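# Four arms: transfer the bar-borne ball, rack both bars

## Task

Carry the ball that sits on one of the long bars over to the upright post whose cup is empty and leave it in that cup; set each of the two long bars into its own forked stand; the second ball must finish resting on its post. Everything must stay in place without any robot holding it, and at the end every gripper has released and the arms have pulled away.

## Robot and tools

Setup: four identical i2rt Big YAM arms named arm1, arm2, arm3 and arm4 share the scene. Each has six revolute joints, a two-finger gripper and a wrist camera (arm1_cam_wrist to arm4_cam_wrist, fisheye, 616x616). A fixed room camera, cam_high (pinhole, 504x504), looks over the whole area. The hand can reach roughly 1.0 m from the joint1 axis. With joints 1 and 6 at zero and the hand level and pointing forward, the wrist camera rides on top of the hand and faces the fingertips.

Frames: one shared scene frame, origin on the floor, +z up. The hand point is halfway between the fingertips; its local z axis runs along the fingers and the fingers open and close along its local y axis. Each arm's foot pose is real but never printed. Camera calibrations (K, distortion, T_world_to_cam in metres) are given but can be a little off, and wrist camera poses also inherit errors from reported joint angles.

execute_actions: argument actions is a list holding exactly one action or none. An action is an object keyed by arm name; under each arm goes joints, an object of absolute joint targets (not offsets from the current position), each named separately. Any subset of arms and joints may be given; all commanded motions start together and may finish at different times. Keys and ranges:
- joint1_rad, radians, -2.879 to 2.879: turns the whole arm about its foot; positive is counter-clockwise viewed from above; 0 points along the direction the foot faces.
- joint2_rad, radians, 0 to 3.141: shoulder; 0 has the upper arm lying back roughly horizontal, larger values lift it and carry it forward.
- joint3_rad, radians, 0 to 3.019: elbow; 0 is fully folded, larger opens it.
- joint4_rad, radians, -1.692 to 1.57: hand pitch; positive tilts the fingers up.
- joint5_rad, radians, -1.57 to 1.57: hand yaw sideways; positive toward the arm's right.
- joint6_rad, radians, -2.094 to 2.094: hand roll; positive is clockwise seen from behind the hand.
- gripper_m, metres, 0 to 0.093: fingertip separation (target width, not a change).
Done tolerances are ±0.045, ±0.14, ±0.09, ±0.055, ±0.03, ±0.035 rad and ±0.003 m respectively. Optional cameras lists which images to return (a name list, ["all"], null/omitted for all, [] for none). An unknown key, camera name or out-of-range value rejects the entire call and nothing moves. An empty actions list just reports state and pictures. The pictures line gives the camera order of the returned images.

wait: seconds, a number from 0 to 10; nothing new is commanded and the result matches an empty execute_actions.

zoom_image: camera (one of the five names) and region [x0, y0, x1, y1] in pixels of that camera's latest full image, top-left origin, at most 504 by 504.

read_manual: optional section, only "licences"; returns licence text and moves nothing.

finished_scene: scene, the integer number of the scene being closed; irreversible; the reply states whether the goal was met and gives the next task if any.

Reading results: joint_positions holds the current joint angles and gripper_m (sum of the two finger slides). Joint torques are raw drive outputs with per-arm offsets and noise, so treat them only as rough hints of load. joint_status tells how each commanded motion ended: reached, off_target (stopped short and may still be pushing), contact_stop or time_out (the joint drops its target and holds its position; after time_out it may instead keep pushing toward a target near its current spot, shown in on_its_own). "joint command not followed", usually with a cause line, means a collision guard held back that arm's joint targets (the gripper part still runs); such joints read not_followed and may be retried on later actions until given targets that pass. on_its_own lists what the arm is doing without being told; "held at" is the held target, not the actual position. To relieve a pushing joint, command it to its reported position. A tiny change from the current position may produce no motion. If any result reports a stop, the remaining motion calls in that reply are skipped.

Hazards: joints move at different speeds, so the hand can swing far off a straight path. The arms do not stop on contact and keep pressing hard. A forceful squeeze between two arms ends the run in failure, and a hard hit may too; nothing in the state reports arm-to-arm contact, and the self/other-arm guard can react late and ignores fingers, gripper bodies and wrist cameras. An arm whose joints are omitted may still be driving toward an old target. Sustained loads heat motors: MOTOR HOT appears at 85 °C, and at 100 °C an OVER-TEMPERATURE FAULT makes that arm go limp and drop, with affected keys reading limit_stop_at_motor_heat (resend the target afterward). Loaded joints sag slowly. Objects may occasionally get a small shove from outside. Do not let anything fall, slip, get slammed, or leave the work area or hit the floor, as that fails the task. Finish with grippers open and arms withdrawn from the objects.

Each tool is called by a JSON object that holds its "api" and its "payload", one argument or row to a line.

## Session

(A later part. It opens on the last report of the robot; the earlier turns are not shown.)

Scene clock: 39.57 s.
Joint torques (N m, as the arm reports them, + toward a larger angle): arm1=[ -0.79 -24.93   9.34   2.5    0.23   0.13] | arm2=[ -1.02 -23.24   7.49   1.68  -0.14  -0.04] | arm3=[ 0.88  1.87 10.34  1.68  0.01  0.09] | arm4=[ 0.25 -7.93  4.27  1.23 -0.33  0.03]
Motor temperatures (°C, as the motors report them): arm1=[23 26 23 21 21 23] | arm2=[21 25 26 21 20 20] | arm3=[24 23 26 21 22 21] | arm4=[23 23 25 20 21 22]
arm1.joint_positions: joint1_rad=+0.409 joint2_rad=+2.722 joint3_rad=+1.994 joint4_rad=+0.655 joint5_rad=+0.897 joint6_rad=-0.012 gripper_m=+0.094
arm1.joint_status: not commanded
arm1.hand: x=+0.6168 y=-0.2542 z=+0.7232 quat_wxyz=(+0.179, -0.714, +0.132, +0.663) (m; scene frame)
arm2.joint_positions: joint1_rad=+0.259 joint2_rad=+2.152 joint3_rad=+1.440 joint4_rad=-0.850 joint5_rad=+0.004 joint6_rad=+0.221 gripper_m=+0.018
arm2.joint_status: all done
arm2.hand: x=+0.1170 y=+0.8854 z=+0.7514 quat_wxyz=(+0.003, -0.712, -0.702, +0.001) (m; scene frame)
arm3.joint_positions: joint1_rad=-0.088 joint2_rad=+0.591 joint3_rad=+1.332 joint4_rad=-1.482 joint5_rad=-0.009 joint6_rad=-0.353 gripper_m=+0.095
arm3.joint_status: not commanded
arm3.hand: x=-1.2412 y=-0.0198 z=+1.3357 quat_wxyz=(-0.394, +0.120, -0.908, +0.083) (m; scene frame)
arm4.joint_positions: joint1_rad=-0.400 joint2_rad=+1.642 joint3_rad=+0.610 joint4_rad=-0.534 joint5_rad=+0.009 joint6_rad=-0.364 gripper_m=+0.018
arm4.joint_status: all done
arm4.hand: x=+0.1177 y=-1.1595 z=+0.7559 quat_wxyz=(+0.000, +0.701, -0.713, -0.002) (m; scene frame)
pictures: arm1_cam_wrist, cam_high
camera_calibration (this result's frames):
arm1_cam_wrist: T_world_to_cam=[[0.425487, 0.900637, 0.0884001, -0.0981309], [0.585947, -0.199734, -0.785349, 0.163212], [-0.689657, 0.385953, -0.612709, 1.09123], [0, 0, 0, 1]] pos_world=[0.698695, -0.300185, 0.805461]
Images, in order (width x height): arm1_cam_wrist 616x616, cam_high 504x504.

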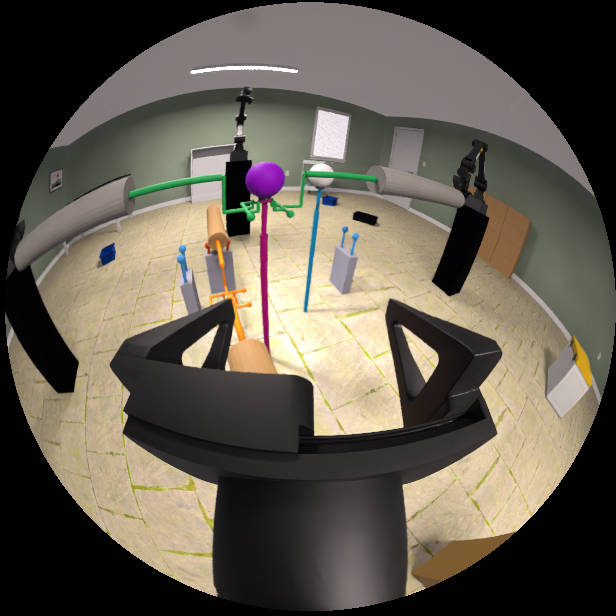

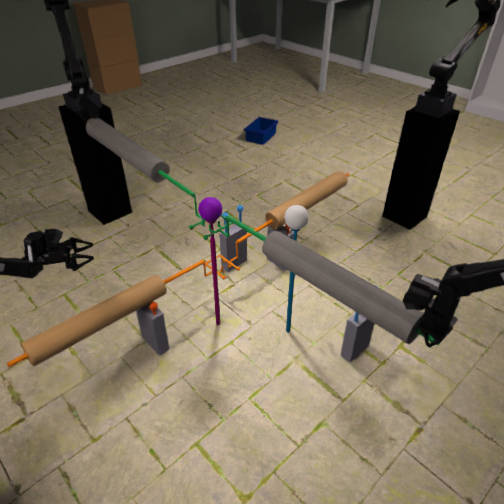

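{"api": "execute_actions", "payload": {
  "actions": [
    {"arm2":{"joints":{"joint2_rad":2.165,"joint3_rad":1.457,"joint4_rad":-0.788}},"arm4":{"joints":{"joint2_rad":1.703,"joint3_rad":0.603,"joint4_rad":-0.450}}}
  ],
  "cameras": ["arm1_cam_wrist","cam_high"]
}}

{"api": "zoom_image", "payload": {
  "camera": "arm1_cam_wrist",
  "region": [210, 140, 330, 250]
}}

{"api": "zoom_image", "payload": {
  "camera": "cam_high",
  "region": [170, 180, 260, 270]
}}

Scene clock: 40.80 s.
Joint torques (N m, as the arm reports them, + toward a larger angle): arm1=[ -0.76 -24.89   9.32   2.45   0.24   0.14] | arm2=[ -1.04 -24.26   6.82   0.96  -0.16  -0.05] | arm3=[ 0.77  2.16 10.34  1.66  0.01  0.07] | arm4=[ 0.32 -7.45  3.82  0.91 -0.32  0.03]
Motor temperatures (°C, as the motors report them): arm1=[23 26 23 21 21 23] | arm2=[21 25 26 21 20 20] | arm3=[24 23 26 21 22 21] | arm4=[23 23 25 20 21 22]
arm1.joint_positions: joint1_rad=+0.409 joint2_rad=+2.722 joint3_rad=+1.994 joint4_rad=+0.655 joint5_rad=+0.897 joint6_rad=-0.012 gripper_m=+0.094
arm1.joint_status: not commanded
arm1.hand: x=+0.6168 y=-0.2542 z=+0.7232 quat_wxyz=(+0.179, -0.714, +0.132, +0.663) (m; scene frame)
arm2.joint_positions: joint1_rad=+0.259 joint2_rad=+2.200 joint3_rad=+1.438 joint4_rad=-0.804 joint5_rad=+0.004 joint6_rad=+0.221 gripper_m=+0.018
arm2.joint_status: all done
arm2.hand: x=+0.1169 y=+0.8861 z=+0.7243 quat_wxyz=(+0.004, -0.712, -0.702, +0.000) (m; scene frame)
arm3.joint_positions: joint1_rad=-0.088 joint2_rad=+0.591 joint3_rad=+1.332 joint4_rad=-1.482 joint5_rad=-0.009 joint6_rad=-0.353 gripper_m=+0.095
arm3.joint_status: not commanded
arm3.hand: x=-1.2412 y=-0.0198 z=+1.3357 quat_wxyz=(-0.394, +0.120, -0.908, +0.083) (m; scene frame)
arm4.joint_positions: joint1_rad=-0.400 joint2_rad=+1.712 joint3_rad=+0.602 joint4_rad=-0.459 joint5_rad=+0.009 joint6_rad=-0.364 gripper_m=+0.018
arm4.joint_status: all done
arm4.hand: x=+0.1170 y=-1.1603 z=+0.7341 quat_wxyz=(+0.001, +0.701, -0.713, -0.002) (m; scene frame)
pictures: arm1_cam_wrist, cam_high
camera_calibration (this result's frames):
arm1_cam_wrist: T_world_to_cam=[[0.425487, 0.900637, 0.0884001, -0.0981309], [0.585947, -0.199734, -0.785349, 0.163212], [-0.689657, 0.385953, -0.612709, 1.09123], [0, 0, 0, 1]] pos_world=[0.698695, -0.300185, 0.805461]
Images, in order (width x height): arm1_cam_wrist 616x616, cam_high 504x504.

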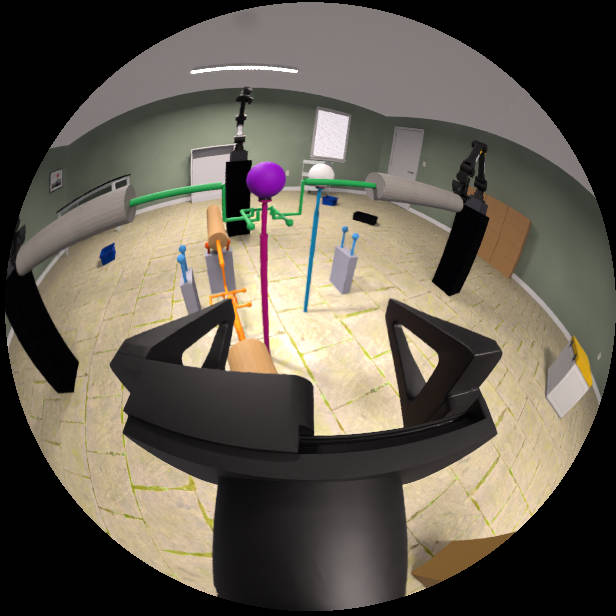

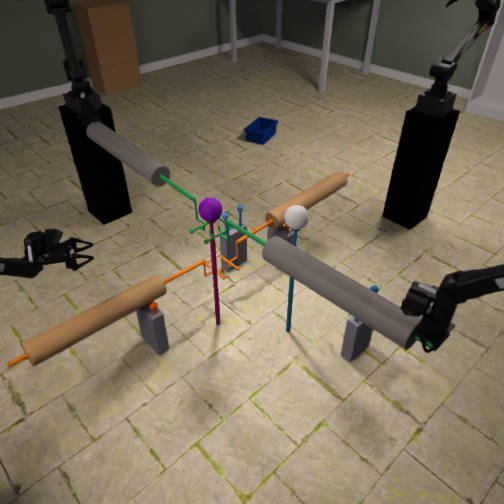

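Region (210, 140, 330, 250) of arm1_cam_wrist's 616x616 image, scaled by 4.200, with more detail than that image has; it fills the top 462 rows of this view, and the rest is white.

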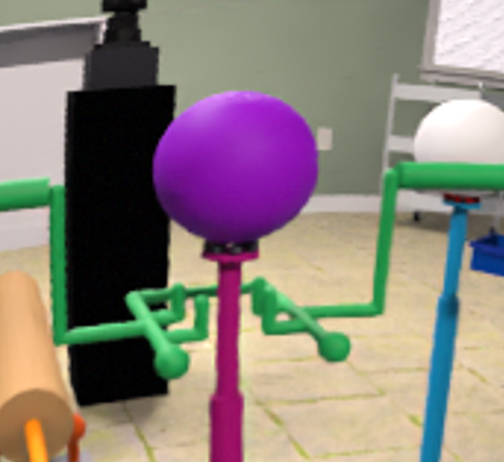

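Region (170, 180, 260, 270) of cam_high's 504x504 image, scaled by 5.600, with more detail than that image has.

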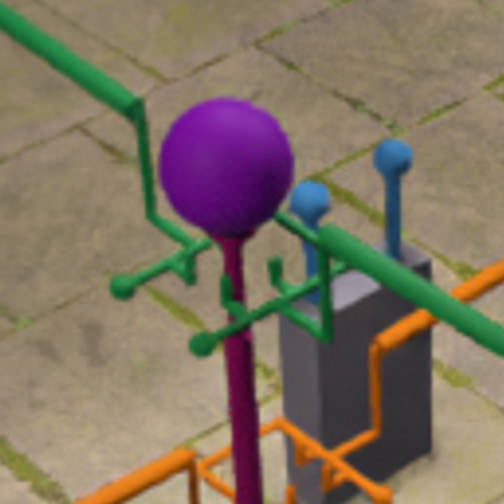

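{"api": "execute_actions", "payload": {
  "actions": [
    {"arm2":{"joints":{"joint1_rad":0.160,"joint2_rad":2.140,"joint3_rad":1.421,"joint4_rad":-0.772,"joint6_rad":0.118}},"arm4":{"joints":{"joint1_rad":-0.224,"joint2_rad":1.672,"joint3_rad":0.559,"joint4_rad":-0.433,"joint6_rad":-0.185}}}
  ],
  "cameras": ["arm1_cam_wrist","cam_high"]
}}

{"api": "zoom_image", "payload": {
  "camera": "arm1_cam_wrist",
  "region": [210, 140, 350, 250]
}}

{"api": "zoom_image", "payload": {
  "camera": "cam_high",
  "region": [180, 170, 320, 270]
}}

Scene clock: 42.47 s.
Joint torques (N m, as the arm reports them, + toward a larger angle): arm1=[ -0.7  -25.     9.33   2.5    0.24   0.14] | arm2=[  0.06 -25.62   6.25   0.91  -0.21   0.1 ] | arm3=[ 0.82  2.12 10.31  1.69  0.01  0.08] | arm4=[ 0.19 -8.5   3.4   0.83 -0.09  0.15]
Motor temperatures (°C, as the motors report them): arm1=[23 26 23 21 21 23] | arm2=[21 25 26 21 20 20] | arm3=[24 23 26 21 22 21] | arm4=[23 23 25 20 21 22]
arm1.joint_positions: joint1_rad=+0.409 joint2_rad=+2.722 joint3_rad=+1.994 joint4_rad=+0.655 joint5_rad=+0.897 joint6_rad=-0.012 gripper_m=+0.094
arm1.joint_status: not commanded
arm1.hand: x=+0.6168 y=-0.2542 z=+0.7232 quat_wxyz=(+0.179, -0.714, +0.132, +0.663) (m; scene frame)
arm2.joint_positions: joint1_rad=+0.150 joint2_rad=+2.197 joint3_rad=+1.410 joint4_rad=-0.787 joint5_rad=+0.005 joint6_rad=+0.110 gripper_m=+0.018
arm2.joint_status: all done
arm2.hand: x=+0.0536 y=+0.8862 z=+0.7187 quat_wxyz=(+0.008, -0.711, -0.703, -0.002) (m; scene frame)
arm3.joint_positions: joint1_rad=-0.088 joint2_rad=+0.591 joint3_rad=+1.332 joint4_rad=-1.482 joint5_rad=-0.009 joint6_rad=-0.353 gripper_m=+0.095
arm3.joint_status: not commanded
arm3.hand: x=-1.2412 y=-0.0198 z=+1.3357 quat_wxyz=(-0.394, +0.120, -0.908, +0.083) (m; scene frame)
arm4.joint_positions: joint1_rad=-0.220 joint2_rad=+1.697 joint3_rad=+0.561 joint4_rad=-0.441 joint5_rad=+0.004 joint6_rad=-0.191 gripper_m=+0.018
arm4.joint_status: all done
arm4.hand: x=+0.0592 y=-1.1596 z=+0.7323 quat_wxyz=(+0.005, +0.703, -0.711, -0.002) (m; scene frame)
pictures: arm1_cam_wrist, cam_high
camera_calibration (this result's frames):
arm1_cam_wrist: T_world_to_cam=[[0.425487, 0.900637, 0.0884001, -0.0981309], [0.585947, -0.199734, -0.785349, 0.163212], [-0.689657, 0.385953, -0.612709, 1.09123], [0, 0, 0, 1]] pos_world=[0.698695, -0.300185, 0.805461]
Images, in order (width x height): arm1_cam_wrist 616x616, cam_high 504x504.

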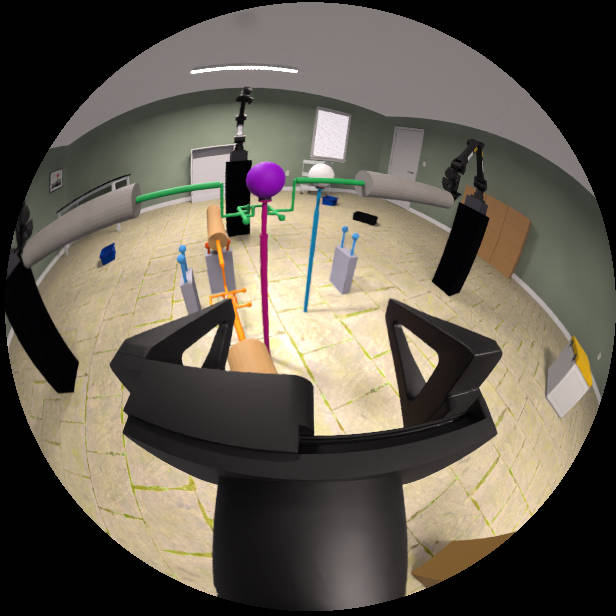

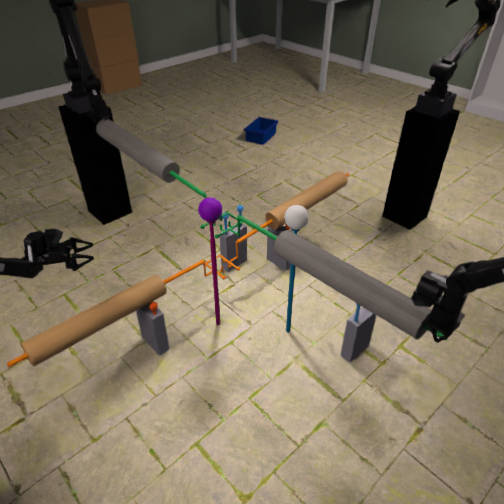

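Region (210, 140, 350, 250) of arm1_cam_wrist's 616x616 image, scaled by 3.600, with more detail than that image has; it fills the top 396 rows of this view, and the rest is white.

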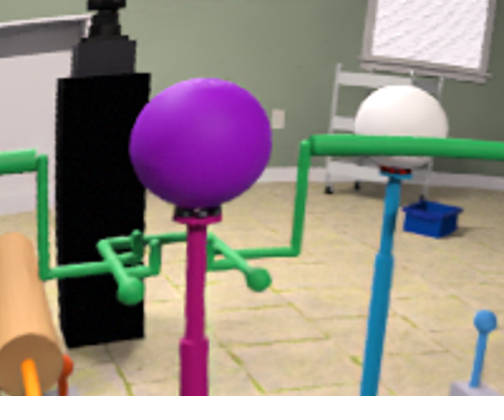

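Region (180, 170, 320, 270) of cam_high's 504x504 image, scaled by 3.600, with more detail than that image has; it fills the top 360 rows of this view, and the rest is white.

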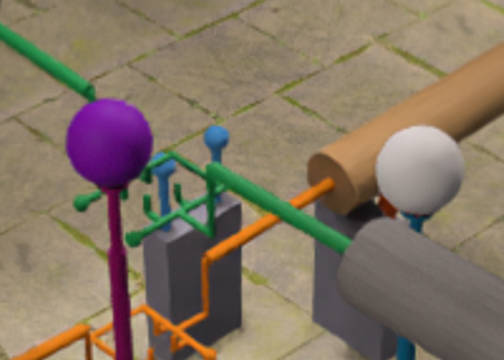

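{"api": "execute_actions", "payload": {
  "actions": [],
  "cameras": ["cam_high","arm1_cam_wrist"]
}}

Scene clock: 43.17 s.
Joint torques (N m, as the arm reports them, + toward a larger angle): arm1=[ -0.68 -24.82   9.34   2.5    0.25   0.14] | arm2=[  0.19 -25.59   6.24   0.92  -0.2    0.11] | arm3=[ 0.9   2.12 10.31  1.65  0.    0.09] | arm4=[ 0.2  -8.56  3.44  0.82 -0.09  0.15]
Motor temperatures (°C, as the motors report them): arm1=[23 26 23 21 21 23] | arm2=[21 25 26 21 20 20] | arm3=[24 23 26 21 22 21] | arm4=[23 23 25 20 21 22]
arm1.joint_positions: joint1_rad=+0.409 joint2_rad=+2.722 joint3_rad=+1.994 joint4_rad=+0.655 joint5_rad=+0.897 joint6_rad=-0.012 gripper_m=+0.094
arm1.joint_status: not commanded
arm1.hand: x=+0.6168 y=-0.2542 z=+0.7232 quat_wxyz=(+0.179, -0.714, +0.132, +0.663) (m; scene frame)
arm2.joint_positions: joint1_rad=+0.150 joint2_rad=+2.197 joint3_rad=+1.410 joint4_rad=-0.787 joint5_rad=+0.005 joint6_rad=+0.110 gripper_m=+0.018
arm2.joint_status: all done
arm2.hand: x=+0.0536 y=+0.8862 z=+0.7187 quat_wxyz=(+0.008, -0.711, -0.703, -0.002) (m; scene frame)
arm3.joint_positions: joint1_rad=-0.088 joint2_rad=+0.591 joint3_rad=+1.332 joint4_rad=-1.482 joint5_rad=-0.009 joint6_rad=-0.353 gripper_m=+0.095
arm3.joint_status: not commanded
arm3.hand: x=-1.2412 y=-0.0198 z=+1.3357 quat_wxyz=(-0.394, +0.120, -0.908, +0.083) (m; scene frame)
arm4.joint_positions: joint1_rad=-0.220 joint2_rad=+1.697 joint3_rad=+0.561 joint4_rad=-0.441 joint5_rad=+0.004 joint6_rad=-0.191 gripper_m=+0.018
arm4.joint_status: all done
arm4.hand: x=+0.0592 y=-1.1596 z=+0.7323 quat_wxyz=(+0.005, +0.703, -0.711, -0.002) (m; scene frame)
pictures: arm1_cam_wrist, cam_high
camera_calibration (this result's frames):
arm1_cam_wrist: T_world_to_cam=[[0.425487, 0.900637, 0.0884001, -0.0981309], [0.585947, -0.199734, -0.785349, 0.163212], [-0.689657, 0.385953, -0.612709, 1.09123], [0, 0, 0, 1]] pos_world=[0.698695, -0.300185, 0.805461]
Images, in order (width x height): arm1_cam_wrist 616x616, cam_high 504x504.

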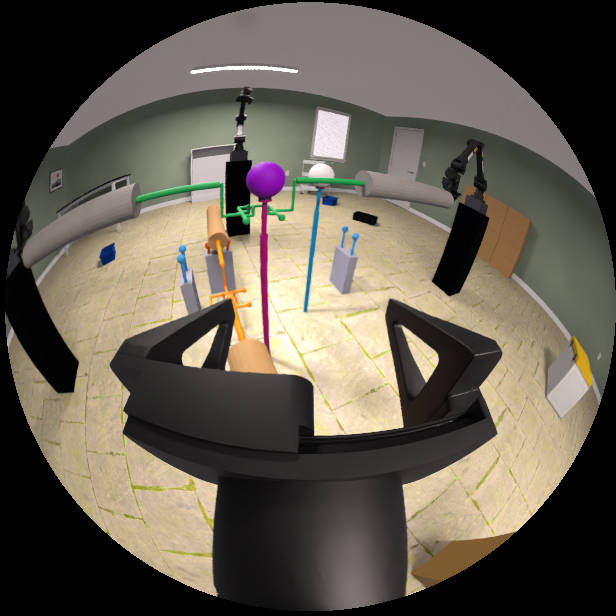

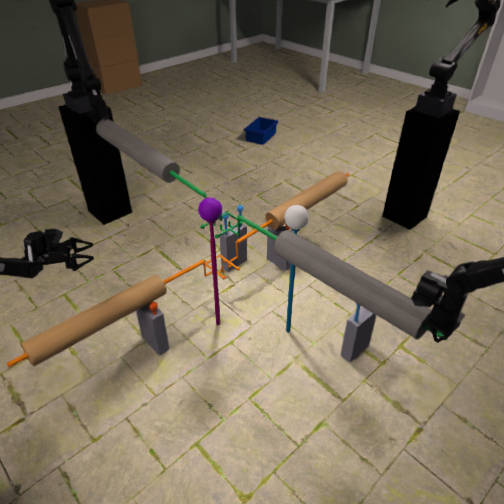

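{"api": "zoom_image", "payload": {
  "camera": "cam_high",
  "region": [160, 160, 340, 300]
}}

{"api": "zoom_image", "payload": {
  "camera": "arm1_cam_wrist",
  "region": [200, 140, 400, 260]
}}

Region (160, 160, 340, 300) of cam_high's 504x504 image, scaled by 2.800, with more detail than that image has.

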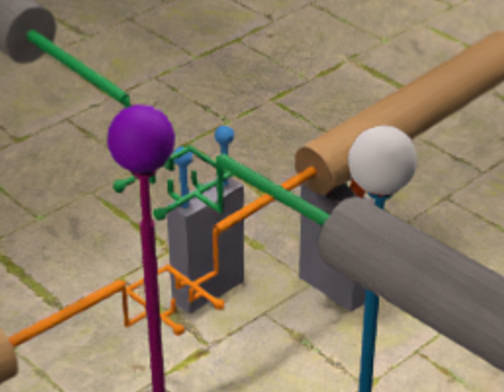

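Region (200, 140, 400, 260) of arm1_cam_wrist's 616x616 image, scaled by 2.520, with more detail than that image has; it fills the top 302 rows of this view, and the rest is white.

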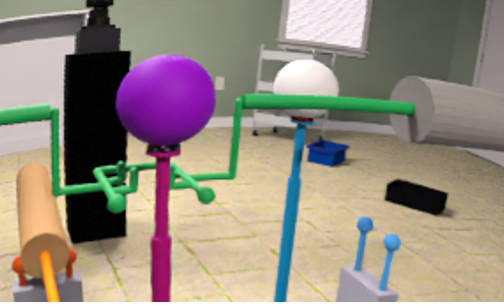

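{"api": "execute_actions", "payload": {
  "actions": [
    {"arm2":{"joints":{"joint1_rad":0.028,"joint2_rad":2.138,"joint3_rad":1.421,"joint4_rad":-0.772,"joint5_rad":0,"joint6_rad":-0.016}},"arm4":{"joints":{"joint1_rad":0.040,"joint2_rad":1.660,"joint3_rad":0.544,"joint4_rad":-0.430,"joint5_rad":0,"joint6_rad":0.068}}}
  ],
  "cameras": ["cam_high","arm1_cam_wrist"]
}}

Scene clock: 45.73 s.
Joint torques (N m, as the arm reports them, + toward a larger angle): arm1=[ -0.85 -24.99   9.33   2.48   0.24   0.13] | arm2=[  0.43 -25.56   6.44   0.83  -0.19   0.13] | arm3=[ 0.86  2.08 10.3   1.68  0.    0.09] | arm4=[ 0.35 -8.24  3.63  0.82  0.02  0.09]
Motor temperatures (°C, as the motors report them): arm1=[23 26 23 21 21 23] | arm2=[21 25 26 21 20 20] | arm3=[24 23 26 21 22 21] | arm4=[23 23 24 20 21 22]
arm1.joint_positions: joint1_rad=+0.409 joint2_rad=+2.722 joint3_rad=+1.994 joint4_rad=+0.655 joint5_rad=+0.897 joint6_rad=-0.012 gripper_m=+0.094
arm1.joint_status: not commanded
arm1.hand: x=+0.6168 y=-0.2542 z=+0.7232 quat_wxyz=(+0.179, -0.714, +0.132, +0.663) (m; scene frame)
arm2.joint_positions: joint1_rad=+0.016 joint2_rad=+2.194 joint3_rad=+1.407 joint4_rad=-0.784 joint5_rad=+0.005 joint6_rad=-0.025 gripper_m=+0.018
arm2.joint_status: all done
arm2.hand: x=-0.0223 y=+0.8842 z=+0.7197 quat_wxyz=(+0.007, -0.711, -0.703, -0.001) (m; scene frame)
arm3.joint_positions: joint1_rad=-0.088 joint2_rad=+0.591 joint3_rad=+1.332 joint4_rad=-1.482 joint5_rad=-0.009 joint6_rad=-0.353 gripper_m=+0.095
arm3.joint_status: not commanded
arm3.hand: x=-1.2412 y=-0.0198 z=+1.3357 quat_wxyz=(-0.394, +0.120, -0.908, +0.083) (m; scene frame)
arm4.joint_positions: joint1_rad=+0.042 joint2_rad=+1.685 joint3_rad=+0.543 joint4_rad=-0.437 joint5_rad=+0.002 joint6_rad=+0.070 gripper_m=+0.018
arm4.joint_status: all done
arm4.hand: x=-0.0180 y=-1.1608 z=+0.7338 quat_wxyz=(+0.006, +0.704, -0.710, -0.002) (m; scene frame)
pictures: arm1_cam_wrist, cam_high
camera_calibration (this result's frames):
arm1_cam_wrist: T_world_to_cam=[[0.425487, 0.900637, 0.0884001, -0.0981309], [0.585947, -0.199734, -0.785349, 0.163212], [-0.689657, 0.385953, -0.612709, 1.09123], [0, 0, 0, 1]] pos_world=[0.698695, -0.300185, 0.805461]
Images, in order (width x height): arm1_cam_wrist 616x616, cam_high 504x504.

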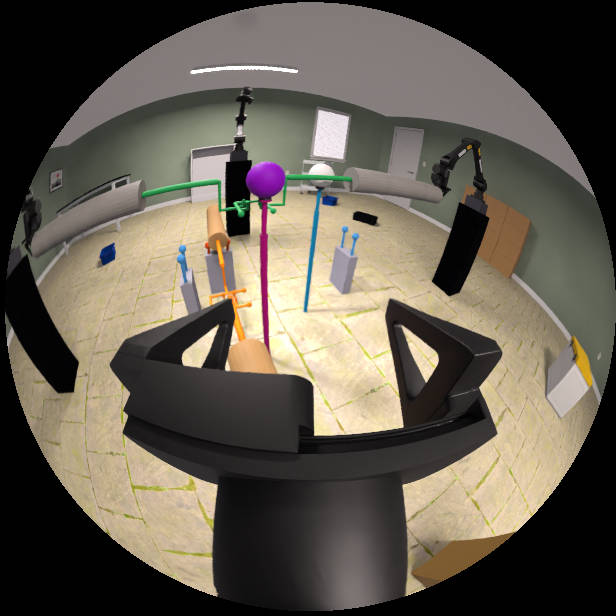

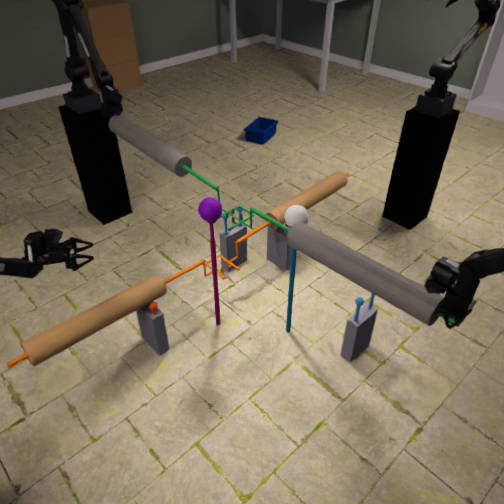

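{"api": "zoom_image", "payload": {
  "camera": "cam_high",
  "region": [170, 160, 330, 270]
}}

Region (170, 160, 330, 270) of cam_high's 504x504 image, scaled by 3.150, with more detail than that image has; it fills the top 346 rows of this view, and the rest is white.

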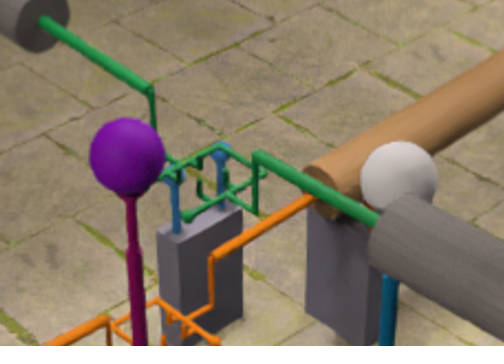

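{"api": "execute_actions", "payload": {
  "actions": [
    {"arm2":{"joints":{"joint1_rad":0.028,"joint2_rad":1.919,"joint3_rad":1.478,"joint4_rad":-1.025,"joint5_rad":0,"joint6_rad":-0.020}},"arm4":{"joints":{"joint1_rad":0.044,"joint2_rad":1.287,"joint3_rad":0.664,"joint4_rad":-0.915,"joint5_rad":0,"joint6_rad":0.072}}}
  ],
  "cameras": ["cam_high","arm1_cam_wrist"]
}}

Scene clock: 47.57 s.
Joint torques (N m, as the arm reports them, + toward a larger angle): arm1=[ -0.7  -24.78   9.33   2.49   0.24   0.14] | arm2=[  0.28 -20.29   9.85   0.07  -0.19   0.08] | arm3=[ 0.76  2.11 10.3   1.61 -0.01  0.09] | arm4=[ 0.53 -5.08  8.55 -0.54  0.02  0.12]
Motor temperatures (°C, as the motors report them): arm1=[23 26 23 21 21 23] | arm2=[21 25 26 21 20 20] | arm3=[24 23 26 21 22 21] | arm4=[23 23 25 20 21 22]
arm1.joint_positions: joint1_rad=+0.409 joint2_rad=+2.722 joint3_rad=+1.994 joint4_rad=+0.655 joint5_rad=+0.897 joint6_rad=-0.012 gripper_m=+0.094
arm1.joint_status: not commanded
arm1.hand: x=+0.6168 y=-0.2542 z=+0.7232 quat_wxyz=(+0.179, -0.714, +0.132, +0.663) (m; scene frame)
arm2.joint_positions: joint1_rad=+0.016 joint2_rad=+1.943 joint3_rad=+1.431 joint4_rad=-1.014 joint5_rad=+0.005 joint6_rad=-0.025 gripper_m=+0.018
arm2.joint_status: all done
arm2.hand: x=-0.0219 y=+0.8833 z=+0.8639 quat_wxyz=(-0.009, -0.711, -0.703, +0.015) (m; scene frame)
arm3.joint_positions: joint1_rad=-0.088 joint2_rad=+0.591 joint3_rad=+1.332 joint4_rad=-1.482 joint5_rad=-0.009 joint6_rad=-0.353 gripper_m=+0.095
arm3.joint_status: not commanded
arm3.hand: x=-1.2412 y=-0.0198 z=+1.3357 quat_wxyz=(-0.394, +0.120, -0.908, +0.083) (m; scene frame)
arm4.joint_positions: joint1_rad=+0.042 joint2_rad=+1.295 joint3_rad=+0.630 joint4_rad=-0.883 joint5_rad=+0.002 joint6_rad=+0.070 gripper_m=+0.018
arm4.joint_status: all done
arm4.hand: x=-0.0163 y=-1.1603 z=+0.8601 quat_wxyz=(-0.004, +0.703, -0.711, -0.014) (m; scene frame)
pictures: arm1_cam_wrist, cam_high
camera_calibration (this result's frames):
arm1_cam_wrist: T_world_to_cam=[[0.425487, 0.900637, 0.0884001, -0.0981309], [0.585947, -0.199734, -0.785349, 0.163212], [-0.689657, 0.385953, -0.612709, 1.09123], [0, 0, 0, 1]] pos_world=[0.698695, -0.300185, 0.805461]
Images, in order (width x height): arm1_cam_wrist 616x616, cam_high 504x504.

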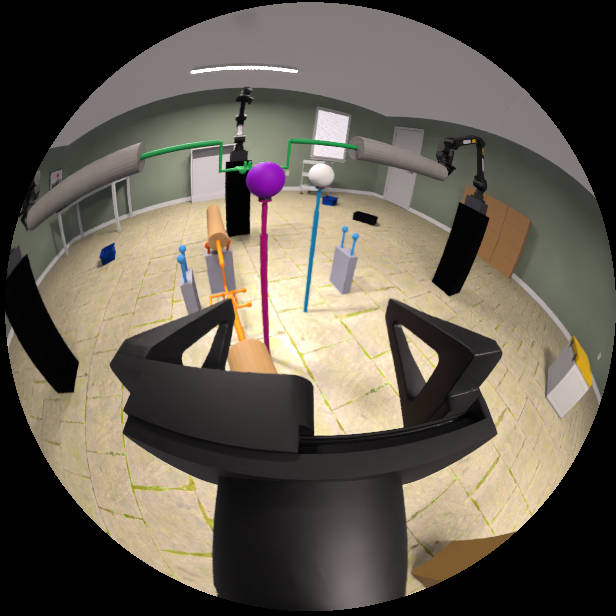

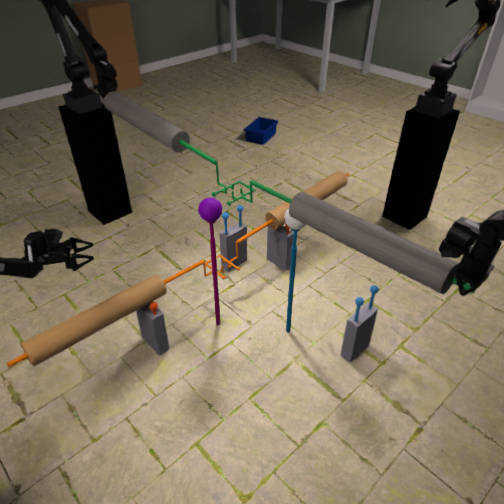

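{"api": "execute_actions", "payload": {
  "actions": [
    {"arm2":{"joints":{"joint1_rad":-0.167,"joint2_rad":1.950,"joint3_rad":1.503,"joint4_rad":-1.037,"joint5_rad":0,"joint6_rad":-0.215}},"arm4":{"joints":{"joint1_rad":0.397,"joint2_rad":1.409,"joint3_rad":0.778,"joint4_rad":-0.915,"joint5_rad":0,"joint6_rad":0.424}},"arm1":{"joints":{"joint2_rad":2.35,"joint4_rad":0.3,"joint5_rad":0.5}}}
  ],
  "cameras": ["cam_high"]
}}

Scene clock: 49.60 s.
Joint torques (N m, as the arm reports them, + toward a larger angle): arm1=[ -0.83 -24.9   10.24   1.45  -0.03   0.11] | arm2=[ -0.15 -22.07   9.85  -0.01  -0.1    0.03] | arm3=[ 0.94  2.09 10.32  1.64  0.    0.08] | arm4=[ 0.72 -6.9   8.57  0.28  0.15  0.14]
Motor temperatures (°C, as the motors report them): arm1=[23 26 23 21 21 23] | arm2=[21 25 26 21 20 20] | arm3=[24 23 26 21 22 21] | arm4=[23 23 25 20 21 22]
arm1.joint_positions: joint1_rad=+0.409 joint2_rad=+2.371 joint3_rad=+2.006 joint4_rad=+0.308 joint5_rad=+0.503 joint6_rad=-0.011 gripper_m=+0.094
arm1.joint_status: all done
arm1.hand: x=+0.5813 y=-0.3284 z=+0.9628 quat_wxyz=(+0.034, -0.729, +0.003, +0.683) (m; scene frame)
arm2.joint_positions: joint1_rad=-0.175 joint2_rad=+1.976 joint3_rad=+1.460 joint4_rad=-1.025 joint5_rad=+0.001 joint6_rad=-0.215 gripper_m=+0.018
arm2.joint_status: all done
arm2.hand: x=-0.1297 y=+0.8917 z=+0.8557 quat_wxyz=(-0.002, -0.711, -0.703, +0.010) (m; scene frame)
arm3.joint_positions: joint1_rad=-0.088 joint2_rad=+0.591 joint3_rad=+1.332 joint4_rad=-1.482 joint5_rad=-0.009 joint6_rad=-0.353 gripper_m=+0.095
arm3.joint_status: not commanded
arm3.hand: x=-1.2412 y=-0.0198 z=+1.3357 quat_wxyz=(-0.394, +0.120, -0.908, +0.083) (m; scene frame)
arm4.joint_positions: joint1_rad=+0.392 joint2_rad=+1.418 joint3_rad=+0.743 joint4_rad=-0.908 joint5_rad=-0.001 joint6_rad=+0.421 gripper_m=+0.018
arm4.joint_status: all done
arm4.hand: x=-0.1295 y=-1.1507 z=+0.8600 quat_wxyz=(+0.006, +0.704, -0.711, +0.000) (m; scene frame)
pictures: cam_high
Images, in order (width x height): cam_high 504x504.

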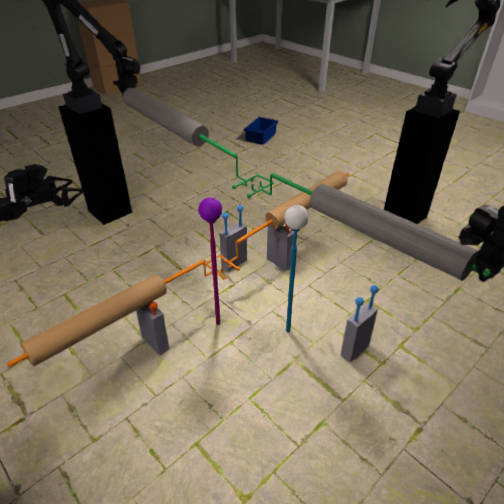

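{"api": "execute_actions", "payload": {
  "actions": [
    {"arm2":{"joints":{"joint1_rad":-0.376,"joint2_rad":2.060,"joint3_rad":1.678,"joint4_rad":-1.110,"joint5_rad":0,"joint6_rad":-0.427}},"arm4":{"joints":{"joint1_rad":0.702,"joint2_rad":1.588,"joint3_rad":0.977,"joint4_rad":-0.933,"joint5_rad":0,"joint6_rad":0.729}},"arm1":{"joints":{"joint1_rad":0.25,"joint2_rad":2.12,"joint3_rad":1.85,"joint4_rad":0.05,"joint5_rad":0.25}}}
  ],
  "cameras": ["cam_high"]
}}

Scene clock: 51.33 s.
Joint torques (N m, as the arm reports them, + toward a larger angle): arm1=[ -1.35 -21.12   9.46   1.32   0.     0.11] | arm2=[ -0.13 -24.83  10.03   0.01  -0.29   0.01] | arm3=[ 0.68  2.18 10.3   1.68  0.    0.08] | arm4=[  1.42 -10.3    8.35   0.43   0.26   0.14]
Motor temperatures (°C, as the motors report them): arm1=[23 26 23 21 21 23] | arm2=[21 25 26 21 20 20] | arm3=[24 23 26 21 22 21] | arm4=[23 23 25 20 21 22]
arm1.joint_positions: joint1_rad=+0.251 joint2_rad=+2.120 joint3_rad=+1.849 joint4_rad=+0.062 joint5_rad=+0.253 joint6_rad=-0.010 gripper_m=+0.094
arm1.joint_status: all done
arm1.hand: x=+0.5905 y=-0.2146 z=+1.0339 quat_wxyz=(+0.011, -0.778, -0.040, +0.627) (m; scene frame)
arm2.joint_positions: joint1_rad=-0.384 joint2_rad=+2.102 joint3_rad=+1.632 joint4_rad=-1.099 joint5_rad=+0.006 joint6_rad=-0.424 gripper_m=+0.018
arm2.joint_status: all done
arm2.hand: x=-0.2603 y=+0.8947 z=+0.8421 quat_wxyz=(+0.007, -0.711, -0.703, -0.001) (m; scene frame)
arm3.joint_positions: joint1_rad=-0.088 joint2_rad=+0.591 joint3_rad=+1.332 joint4_rad=-1.482 joint5_rad=-0.009 joint6_rad=-0.353 gripper_m=+0.095
arm3.joint_status: not commanded
arm3.hand: x=-1.2412 y=-0.0198 z=+1.3357 quat_wxyz=(-0.394, +0.120, -0.908, +0.083) (m; scene frame)
arm4.joint_positions: joint1_rad=+0.696 joint2_rad=+1.609 joint3_rad=+0.949 joint4_rad=-0.932 joint5_rad=-0.002 joint6_rad=+0.725 gripper_m=+0.018
arm4.joint_status: all done
arm4.hand: x=-0.2623 y=-1.1471 z=+0.8580 quat_wxyz=(+0.006, +0.703, -0.711, +0.004) (m; scene frame)
pictures: cam_high
Images, in order (width x height): cam_high 504x504.

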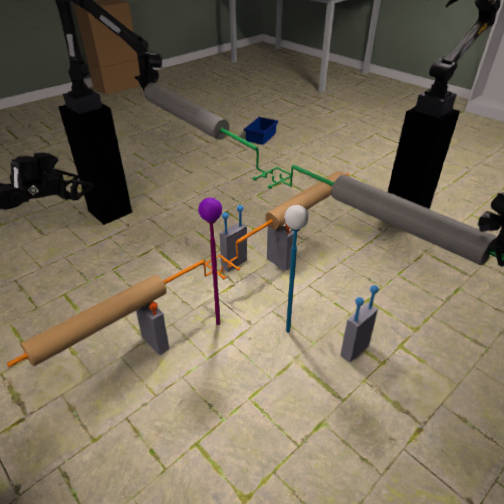

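{"api": "execute_actions", "payload": {
  "actions": [
    {"arm2":{"joints":{"joint1_rad":-0.412,"joint2_rad":2.140,"joint3_rad":1.424,"joint4_rad":-0.788,"joint5_rad":0,"joint6_rad":-0.468}},"arm4":{"joints":{"joint1_rad":0.619,"joint2_rad":1.905,"joint3_rad":0.997,"joint4_rad":-0.641,"joint5_rad":0,"joint6_rad":0.647}},"arm1":{"joints":{"joint1_rad":0.1,"joint2_rad":1.9,"joint3_rad":1.7,"joint4_rad":-0.2,"joint5_rad":0.05}}}
  ],
  "cameras": ["cam_high"]
}}

Scene clock: 52.83 s.
Joint torques (N m, as the arm reports them, + toward a larger angle): arm1=[ -1.93 -18.25  10.04   1.33  -0.01   0.1 ] | arm2=[ -1.26 -24.59   6.17   0.91  -0.03  -0.1 ] | arm3=[ 0.9   2.14 10.31  1.68  0.    0.08] | arm4=[  1.24 -13.     6.92   0.29  -0.21   0.2 ]
Motor temperatures (°C, as the motors report them): arm1=[23 26 23 21 21 23] | arm2=[21 25 26 21 20 20] | arm3=[24 23 26 21 22 21] | arm4=[23 23 25 20 21 22]
arm1.joint_positions: joint1_rad=+0.097 joint2_rad=+1.898 joint3_rad=+1.693 joint4_rad=-0.188 joint5_rad=+0.053 joint6_rad=-0.010 gripper_m=+0.094
arm1.joint_status: all done
arm1.hand: x=+0.6435 y=-0.1045 z=+1.0642 quat_wxyz=(-0.011, -0.834, -0.049, +0.549) (m; scene frame)
arm2.joint_positions: joint1_rad=-0.408 joint2_rad=+2.186 joint3_rad=+1.415 joint4_rad=-0.802 joint5_rad=-0.001 joint6_rad=-0.453 gripper_m=+0.018
arm2.joint_status: all done
arm2.hand: x=-0.2532 y=+0.9415 z=+0.7274 quat_wxyz=(+0.005, -0.710, -0.705, -0.004) (m; scene frame)
arm3.joint_positions: joint1_rad=-0.088 joint2_rad=+0.591 joint3_rad=+1.332 joint4_rad=-1.482 joint5_rad=-0.009 joint6_rad=-0.353 gripper_m=+0.095
arm3.joint_status: not commanded
arm3.hand: x=-1.2412 y=-0.0198 z=+1.3357 quat_wxyz=(-0.394, +0.120, -0.908, +0.083) (m; scene frame)
arm4.joint_positions: joint1_rad=+0.606 joint2_rad=+1.930 joint3_rad=+0.963 joint4_rad=-0.635 joint5_rad=+0.009 joint6_rad=+0.637 gripper_m=+0.018
arm4.joint_status: all done
arm4.hand: x=-0.2499 y=-1.1018 z=+0.7322 quat_wxyz=(+0.002, +0.703, -0.711, +0.010) (m; scene frame)
pictures: cam_high
Images, in order (width x height): cam_high 504x504.

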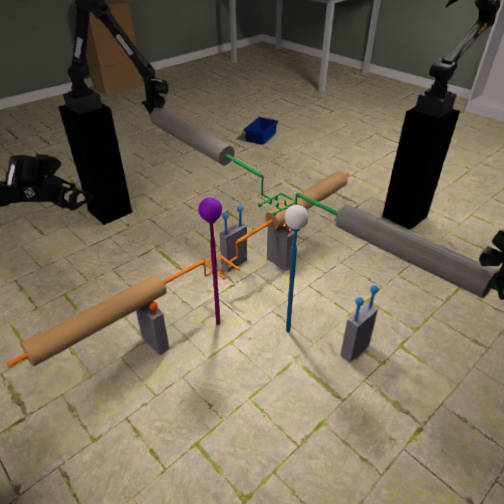

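{"api": "execute_actions", "payload": {
  "actions": [
    {"arm2":{"joints":{"joint1_rad":-0.455,"joint2_rad":2.341,"joint3_rad":1.322,"joint4_rad":-0.485,"joint5_rad":0,"joint6_rad":-0.509}},"arm4":{"joints":{"joint1_rad":0.560,"joint2_rad":2.269,"joint3_rad":1.170,"joint4_rad":-0.438,"joint5_rad":0,"joint6_rad":0.587}},"arm1":{"joints":{"joint1_rad":0.0,"joint2_rad":1.68,"joint3_rad":1.55,"joint4_rad":-0.45,"joint5_rad":0.0}}}
  ],
  "cameras": ["cam_high"]
}}

Scene clock: 54.43 s.
Joint torques (N m, as the arm reports them, + toward a larger angle): arm1=[ -0.72 -15.65  10.12   1.25   0.01   0.1 ] | arm2=[ -0.47 -24.83   4.42   0.88  -0.04  -0.08] | arm3=[ 0.78  2.08 10.3   1.65  0.    0.08] | arm4=[  0.73 -15.17   5.15   0.31  -0.18   0.06]
Motor temperatures (°C, as the motors report them): arm1=[23 26 23 21 21 23] | arm2=[21 25 26 21 20 20] | arm3=[24 23 26 21 22 21] | arm4=[23 23 25 20 21 22]
arm1.joint_positions: joint1_rad=-0.010 joint2_rad=+1.678 joint3_rad=+1.543 joint4_rad=-0.437 joint5_rad=+0.002 joint6_rad=-0.010 gripper_m=+0.094
arm1.joint_status: all done
arm1.hand: x=+0.7307 y=-0.0243 z=+1.0856 quat_wxyz=(-0.002, -0.881, -0.020, +0.472) (m; scene frame)
arm2.joint_positions: joint1_rad=-0.458 joint2_rad=+2.395 joint3_rad=+1.312 joint4_rad=-0.499 joint5_rad=+0.000 joint6_rad=-0.497 gripper_m=+0.018
arm2.joint_status: all done
arm2.hand: x=-0.2562 y=+0.9971 z=+0.5944 quat_wxyz=(+0.006, -0.712, -0.702, -0.008) (m; scene frame)
arm3.joint_positions: joint1_rad=-0.088 joint2_rad=+0.591 joint3_rad=+1.332 joint4_rad=-1.482 joint5_rad=-0.009 joint6_rad=-0.353 gripper_m=+0.095
arm3.joint_status: not commanded
arm3.hand: x=-1.2412 y=-0.0198 z=+1.3357 quat_wxyz=(-0.394, +0.120, -0.908, +0.083) (m; scene frame)
arm4.joint_positions: joint1_rad=+0.557 joint2_rad=+2.289 joint3_rad=+1.145 joint4_rad=-0.431 joint5_rad=+0.008 joint6_rad=+0.592 gripper_m=+0.018
arm4.joint_status: all done
arm4.hand: x=-0.2621 y=-1.0465 z=+0.6088 quat_wxyz=(+0.000, +0.701, -0.713, -0.003) (m; scene frame)
pictures: cam_high
Images, in order (width x height): cam_high 504x504.

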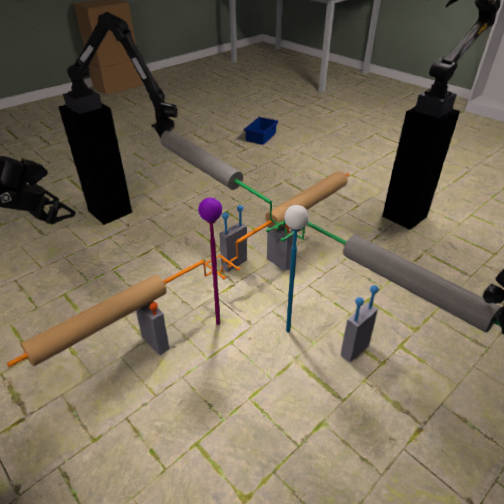

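{"api": "execute_actions", "payload": {
  "actions": [
    {"arm2":{"joints":{"joint1_rad":-0.506,"joint2_rad":2.458,"joint3_rad":1.255,"joint4_rad":-0.288,"joint5_rad":0,"joint6_rad":-0.566}},"arm4":{"joints":{"joint1_rad":0.503,"joint2_rad":2.478,"joint3_rad":1.368,"joint4_rad":-0.428,"joint5_rad":0,"joint6_rad":0.527}},"arm1":{"joints":{"joint2_rad":1.5,"joint3_rad":1.45,"joint4_rad":-0.65}}}
  ],
  "cameras": ["cam_high","arm2_cam_wrist","arm4_cam_wrist"]
}}

Scene clock: 56.20 s.
Joint torques (N m, as the arm reports them, + toward a larger angle): arm1=[ -0.81 -12.69  10.23   1.15   0.     0.11] | arm2=[ -0.68 -24.09   3.26   1.3   -0.16  -0.13] | arm3=[ 0.86  2.04 10.36  1.66  0.01  0.07] | arm4=[  0.72 -16.46   5.     0.24  -0.09   0.04]
Motor temperatures (°C, as the motors report them): arm1=[23 26 23 21 21 23] | arm2=[21 25 26 21 20 20] | arm3=[24 23 26 21 22 21] | arm4=[23 23 25 20 21 22]
arm1.joint_positions: joint1_rad=-0.010 joint2_rad=+1.498 joint3_rad=+1.440 joint4_rad=-0.637 joint5_rad=+0.002 joint6_rad=-0.010 gripper_m=+0.094
arm1.joint_status: all done
arm1.hand: x=+0.8135 y=-0.0217 z=+1.1054 quat_wxyz=(-0.001, -0.909, -0.020, +0.417) (m; scene frame)
arm2.joint_positions: joint1_rad=-0.507 joint2_rad=+2.508 joint3_rad=+1.243 joint4_rad=-0.314 joint5_rad=+0.002 joint6_rad=-0.548 gripper_m=+0.018
arm2.joint_status: all done
arm2.hand: x=-0.2561 y=+1.0472 z=+0.5299 quat_wxyz=(+0.007, -0.711, -0.703, -0.007) (m; scene frame)
arm3.joint_positions: joint1_rad=-0.088 joint2_rad=+0.591 joint3_rad=+1.332 joint4_rad=-1.482 joint5_rad=-0.009 joint6_rad=-0.353 gripper_m=+0.095
arm3.joint_status: not commanded
arm3.hand: x=-1.2412 y=-0.0198 z=+1.3357 quat_wxyz=(-0.394, +0.120, -0.908, +0.083) (m; scene frame)
arm4.joint_positions: joint1_rad=+0.500 joint2_rad=+2.495 joint3_rad=+1.345 joint4_rad=-0.419 joint5_rad=+0.005 joint6_rad=+0.533 gripper_m=+0.018
arm4.joint_status: all done
arm4.hand: x=-0.2612 y=-0.9958 z=+0.5417 quat_wxyz=(+0.001, +0.702, -0.712, -0.006) (m; scene frame)
pictures: arm2_cam_wrist, arm4_cam_wrist, cam_high
camera_calibration (this result's frames):
arm2_cam_wrist: T_world_to_cam=[[-0.99961, 0.0265007, -0.00879517, -0.278996], [0.0155967, 0.791207, 0.611349, -1.14625], [0.02316, 0.610974, -0.791312, -0.0961052], [0, 0, 0, 1]] pos_world=[-0.258783, 0.973033, 0.622257]
arm4_cam_wrist: T_world_to_cam=[[0.999846, -0.0173174, 0.00283349, 0.244613], [-0.0157434, -0.81395, 0.580721, -1.12068], [-0.00775023, -0.580676, -0.814098, -0.0121554], [0, 0, 0, 1]] pos_world=[-0.262313, -0.915003, 0.640215]
Images, in order (width x height): arm2_cam_wrist 616x616, arm4_cam_wrist 616x616, cam_high 504x504.

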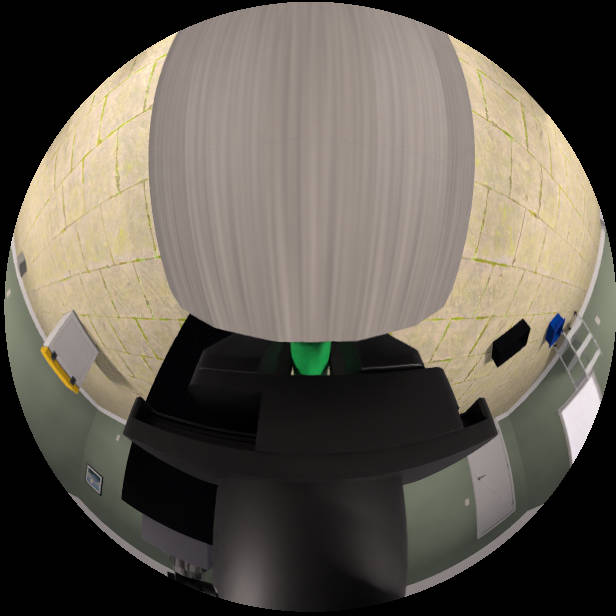

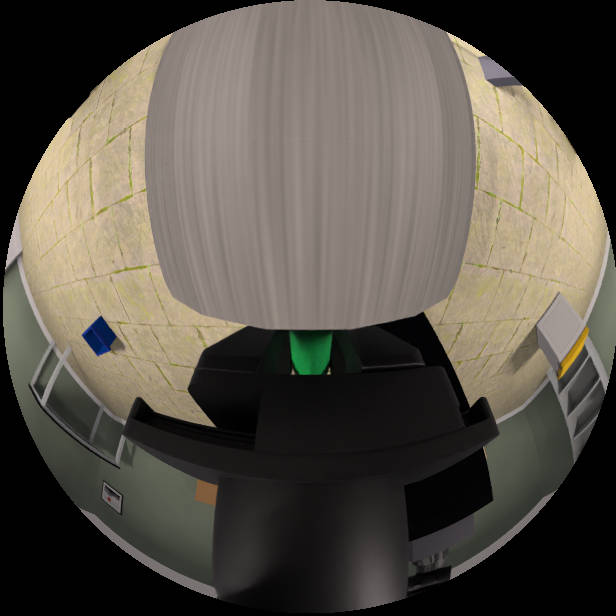

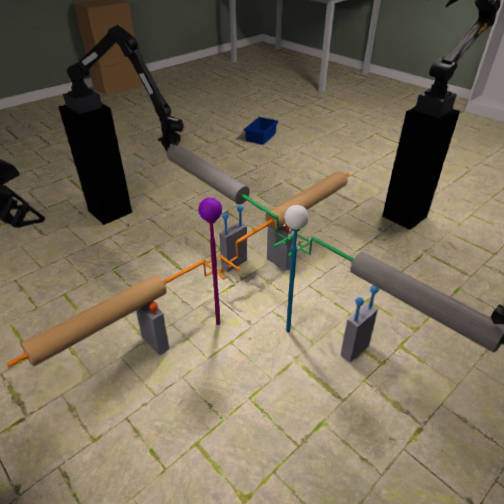

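{"api": "execute_actions", "payload": {
  "actions": [
    {"arm2":{"joints":{"joint1_rad":-0.510,"joint2_rad":2.689,"joint3_rad":1.417,"joint4_rad":-0.205,"joint5_rad":0,"joint6_rad":-0.572}},"arm4":{"joints":{"joint1_rad":0.503,"joint2_rad":2.702,"joint3_rad":1.499,"joint4_rad":-0.347,"joint5_rad":0,"joint6_rad":0.527}},"arm1":{"joints":{"joint2_rad":1.3,"joint3_rad":1.4,"joint4_rad":-0.85}}}
  ],
  "cameras": ["cam_high"]
}}

Scene clock: 57.80 s.
Joint torques (N m, as the arm reports them, + toward a larger angle): arm1=[ -0.69 -10.7   10.41   1.14   0.     0.11] | arm2=[ -0.78 -23.67   3.49   1.27  -0.24  -0.11] | arm3=[ 0.77  2.04 10.29  1.66 -0.01  0.08] | arm4=[  0.65 -16.69   4.05   0.1   -0.07   0.05]
Motor temperatures (°C, as the motors report them): arm1=[23 26 23 21 21 23] | arm2=[21 26 26 21 20 20] | arm3=[24 23 26 21 22 21] | arm4=[23 24 25 20 21 22]
arm1.joint_positions: joint1_rad=-0.010 joint2_rad=+1.303 joint3_rad=+1.387 joint4_rad=-0.837 joint5_rad=+0.002 joint6_rad=-0.010 gripper_m=+0.094
arm1.joint_status: all done
arm1.hand: x=+0.8976 y=-0.0193 z=+1.1509 quat_wxyz=(-0.001, -0.920, -0.020, +0.391) (m; scene frame)
arm2.joint_positions: joint1_rad=-0.513 joint2_rad=+2.736 joint3_rad=+1.394 joint4_rad=-0.229 joint5_rad=+0.005 joint6_rad=-0.556 gripper_m=+0.018
arm2.joint_status: all done
arm2.hand: x=-0.2611 y=+1.0472 z=+0.4397 quat_wxyz=(+0.007, -0.710, -0.704, -0.002) (m; scene frame)
arm3.joint_positions: joint1_rad=-0.088 joint2_rad=+0.591 joint3_rad=+1.332 joint4_rad=-1.482 joint5_rad=-0.009 joint6_rad=-0.353 gripper_m=+0.095
arm3.joint_status: not commanded
arm3.hand: x=-1.2412 y=-0.0198 z=+1.3357 quat_wxyz=(-0.394, +0.120, -0.908, +0.083) (m; scene frame)
arm4.joint_positions: joint1_rad=+0.500 joint2_rad=+2.719 joint3_rad=+1.483 joint4_rad=-0.334 joint5_rad=+0.005 joint6_rad=+0.532 gripper_m=+0.018
arm4.joint_status: all done
arm4.hand: x=-0.2623 y=-0.9959 z=+0.4491 quat_wxyz=(+0.001, +0.702, -0.712, -0.006) (m; scene frame)
pictures: cam_high
Images, in order (width x height): cam_high 504x504.

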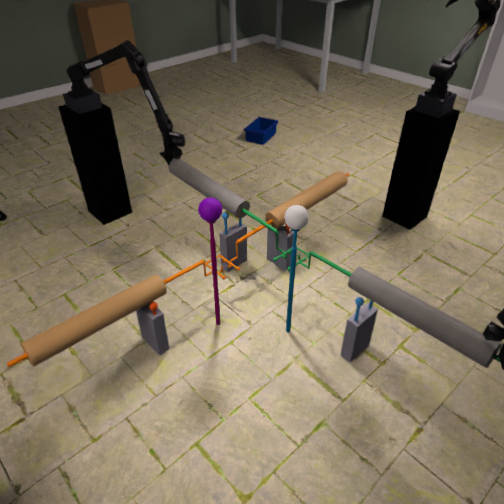

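{"api": "zoom_image", "payload": {
  "camera": "cam_high",
  "region": [200, 170, 440, 370]
}}

Region (200, 170, 440, 370) of cam_high's 504x504 image, scaled by 2.100, with more detail than that image has.

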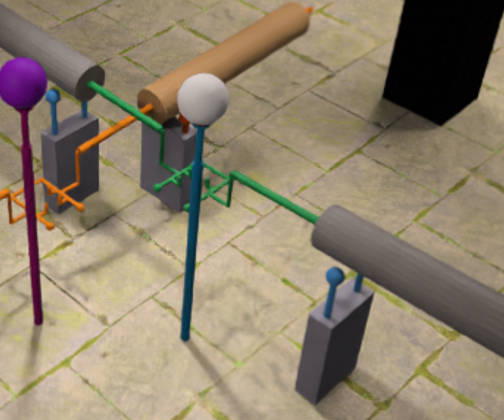

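{"api": "execute_actions", "payload": {
  "actions": [
    {"arm2":{"joints":{"joint1_rad":-0.508,"joint2_rad":2.727,"joint3_rad":1.443,"joint4_rad":-0.198,"joint5_rad":0,"joint6_rad":-0.572}},"arm4":{"joints":{"joint1_rad":0.503,"joint2_rad":2.737,"joint3_rad":1.517,"joint4_rad":-0.340,"joint5_rad":0,"joint6_rad":0.527}}}
  ],
  "cameras": ["cam_high"]
}}

Scene clock: 58.97 s.
Joint torques (N m, as the arm reports them, + toward a larger angle): arm1=[ -0.79 -10.39  10.49   1.11   0.     0.1 ] | arm2=[ -0.37 -21.92   4.33   1.54  -0.23  -0.1 ] | arm3=[ 0.88  2.15 10.31  1.64  0.01  0.09] | arm4=[  0.73 -15.26   4.56   0.33  -0.08   0.05]
Motor temperatures (°C, as the motors report them): arm1=[23 26 24 21 21 23] | arm2=[21 26 26 21 20 20] | arm3=[24 23 26 21 22 21] | arm4=[23 24 25 20 21 22]
arm1.joint_positions: joint1_rad=-0.010 joint2_rad=+1.303 joint3_rad=+1.387 joint4_rad=-0.837 joint5_rad=+0.002 joint6_rad=-0.010 gripper_m=+0.094
arm1.joint_status: not commanded
arm1.hand: x=+0.8976 y=-0.0193 z=+1.1509 quat_wxyz=(-0.001, -0.920, -0.020, +0.391) (m; scene frame)
arm2.joint_positions: joint1_rad=-0.513 joint2_rad=+2.756 joint3_rad=+1.408 joint4_rad=-0.229 joint5_rad=+0.005 joint6_rad=-0.556 gripper_m=+0.018
arm2.joint_status: all done
arm2.hand: x=-0.2601 y=+1.0492 z=+0.4318 quat_wxyz=(+0.008, -0.710, -0.704, -0.005) (m; scene frame)
arm3.joint_positions: joint1_rad=-0.088 joint2_rad=+0.591 joint3_rad=+1.332 joint4_rad=-1.482 joint5_rad=-0.009 joint6_rad=-0.353 gripper_m=+0.095
arm3.joint_status: not commanded
arm3.hand: x=-1.2412 y=-0.0198 z=+1.3357 quat_wxyz=(-0.394, +0.120, -0.908, +0.083) (m; scene frame)
arm4.joint_positions: joint1_rad=+0.500 joint2_rad=+2.727 joint3_rad=+1.493 joint4_rad=-0.334 joint5_rad=+0.005 joint6_rad=+0.532 gripper_m=+0.018
arm4.joint_status: all done
arm4.hand: x=-0.2632 y=-0.9944 z=+0.4461 quat_wxyz=(+0.001, +0.702, -0.712, -0.007) (m; scene frame)
pictures: cam_high
Images, in order (width x height): cam_high 504x504.

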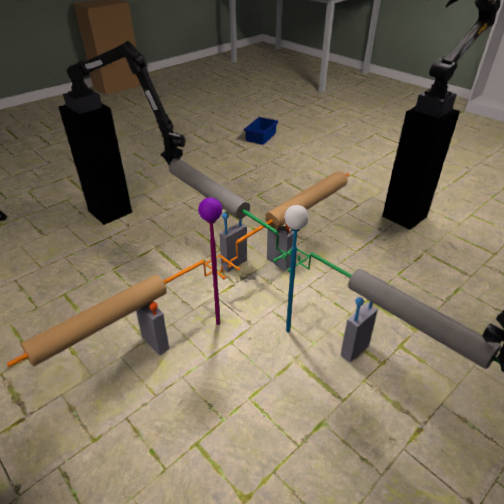

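{"api": "zoom_image", "payload": {
  "camera": "cam_high",
  "region": [320, 250, 420, 330]
}}

{"api": "zoom_image", "payload": {
  "camera": "cam_high",
  "region": [190, 170, 290, 250]
}}

Region (320, 250, 420, 330) of cam_high's 504x504 image, scaled by 5.040, with more detail than that image has; it fills the top 403 rows of this view, and the rest is white.

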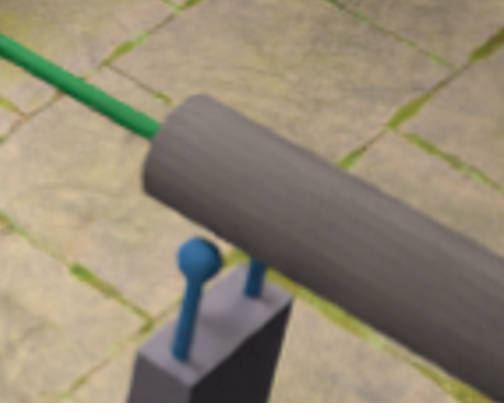

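Region (190, 170, 290, 250) of cam_high's 504x504 image, scaled by 5.040, with more detail than that image has; it fills the top 403 rows of this view, and the rest is white.

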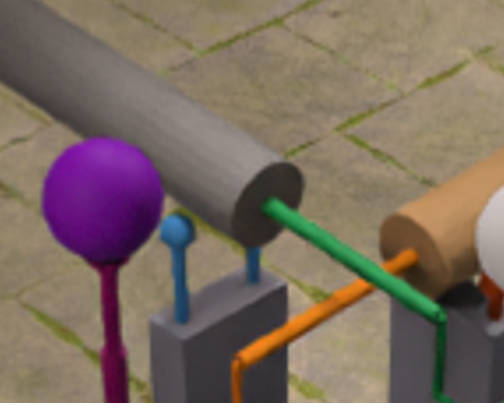

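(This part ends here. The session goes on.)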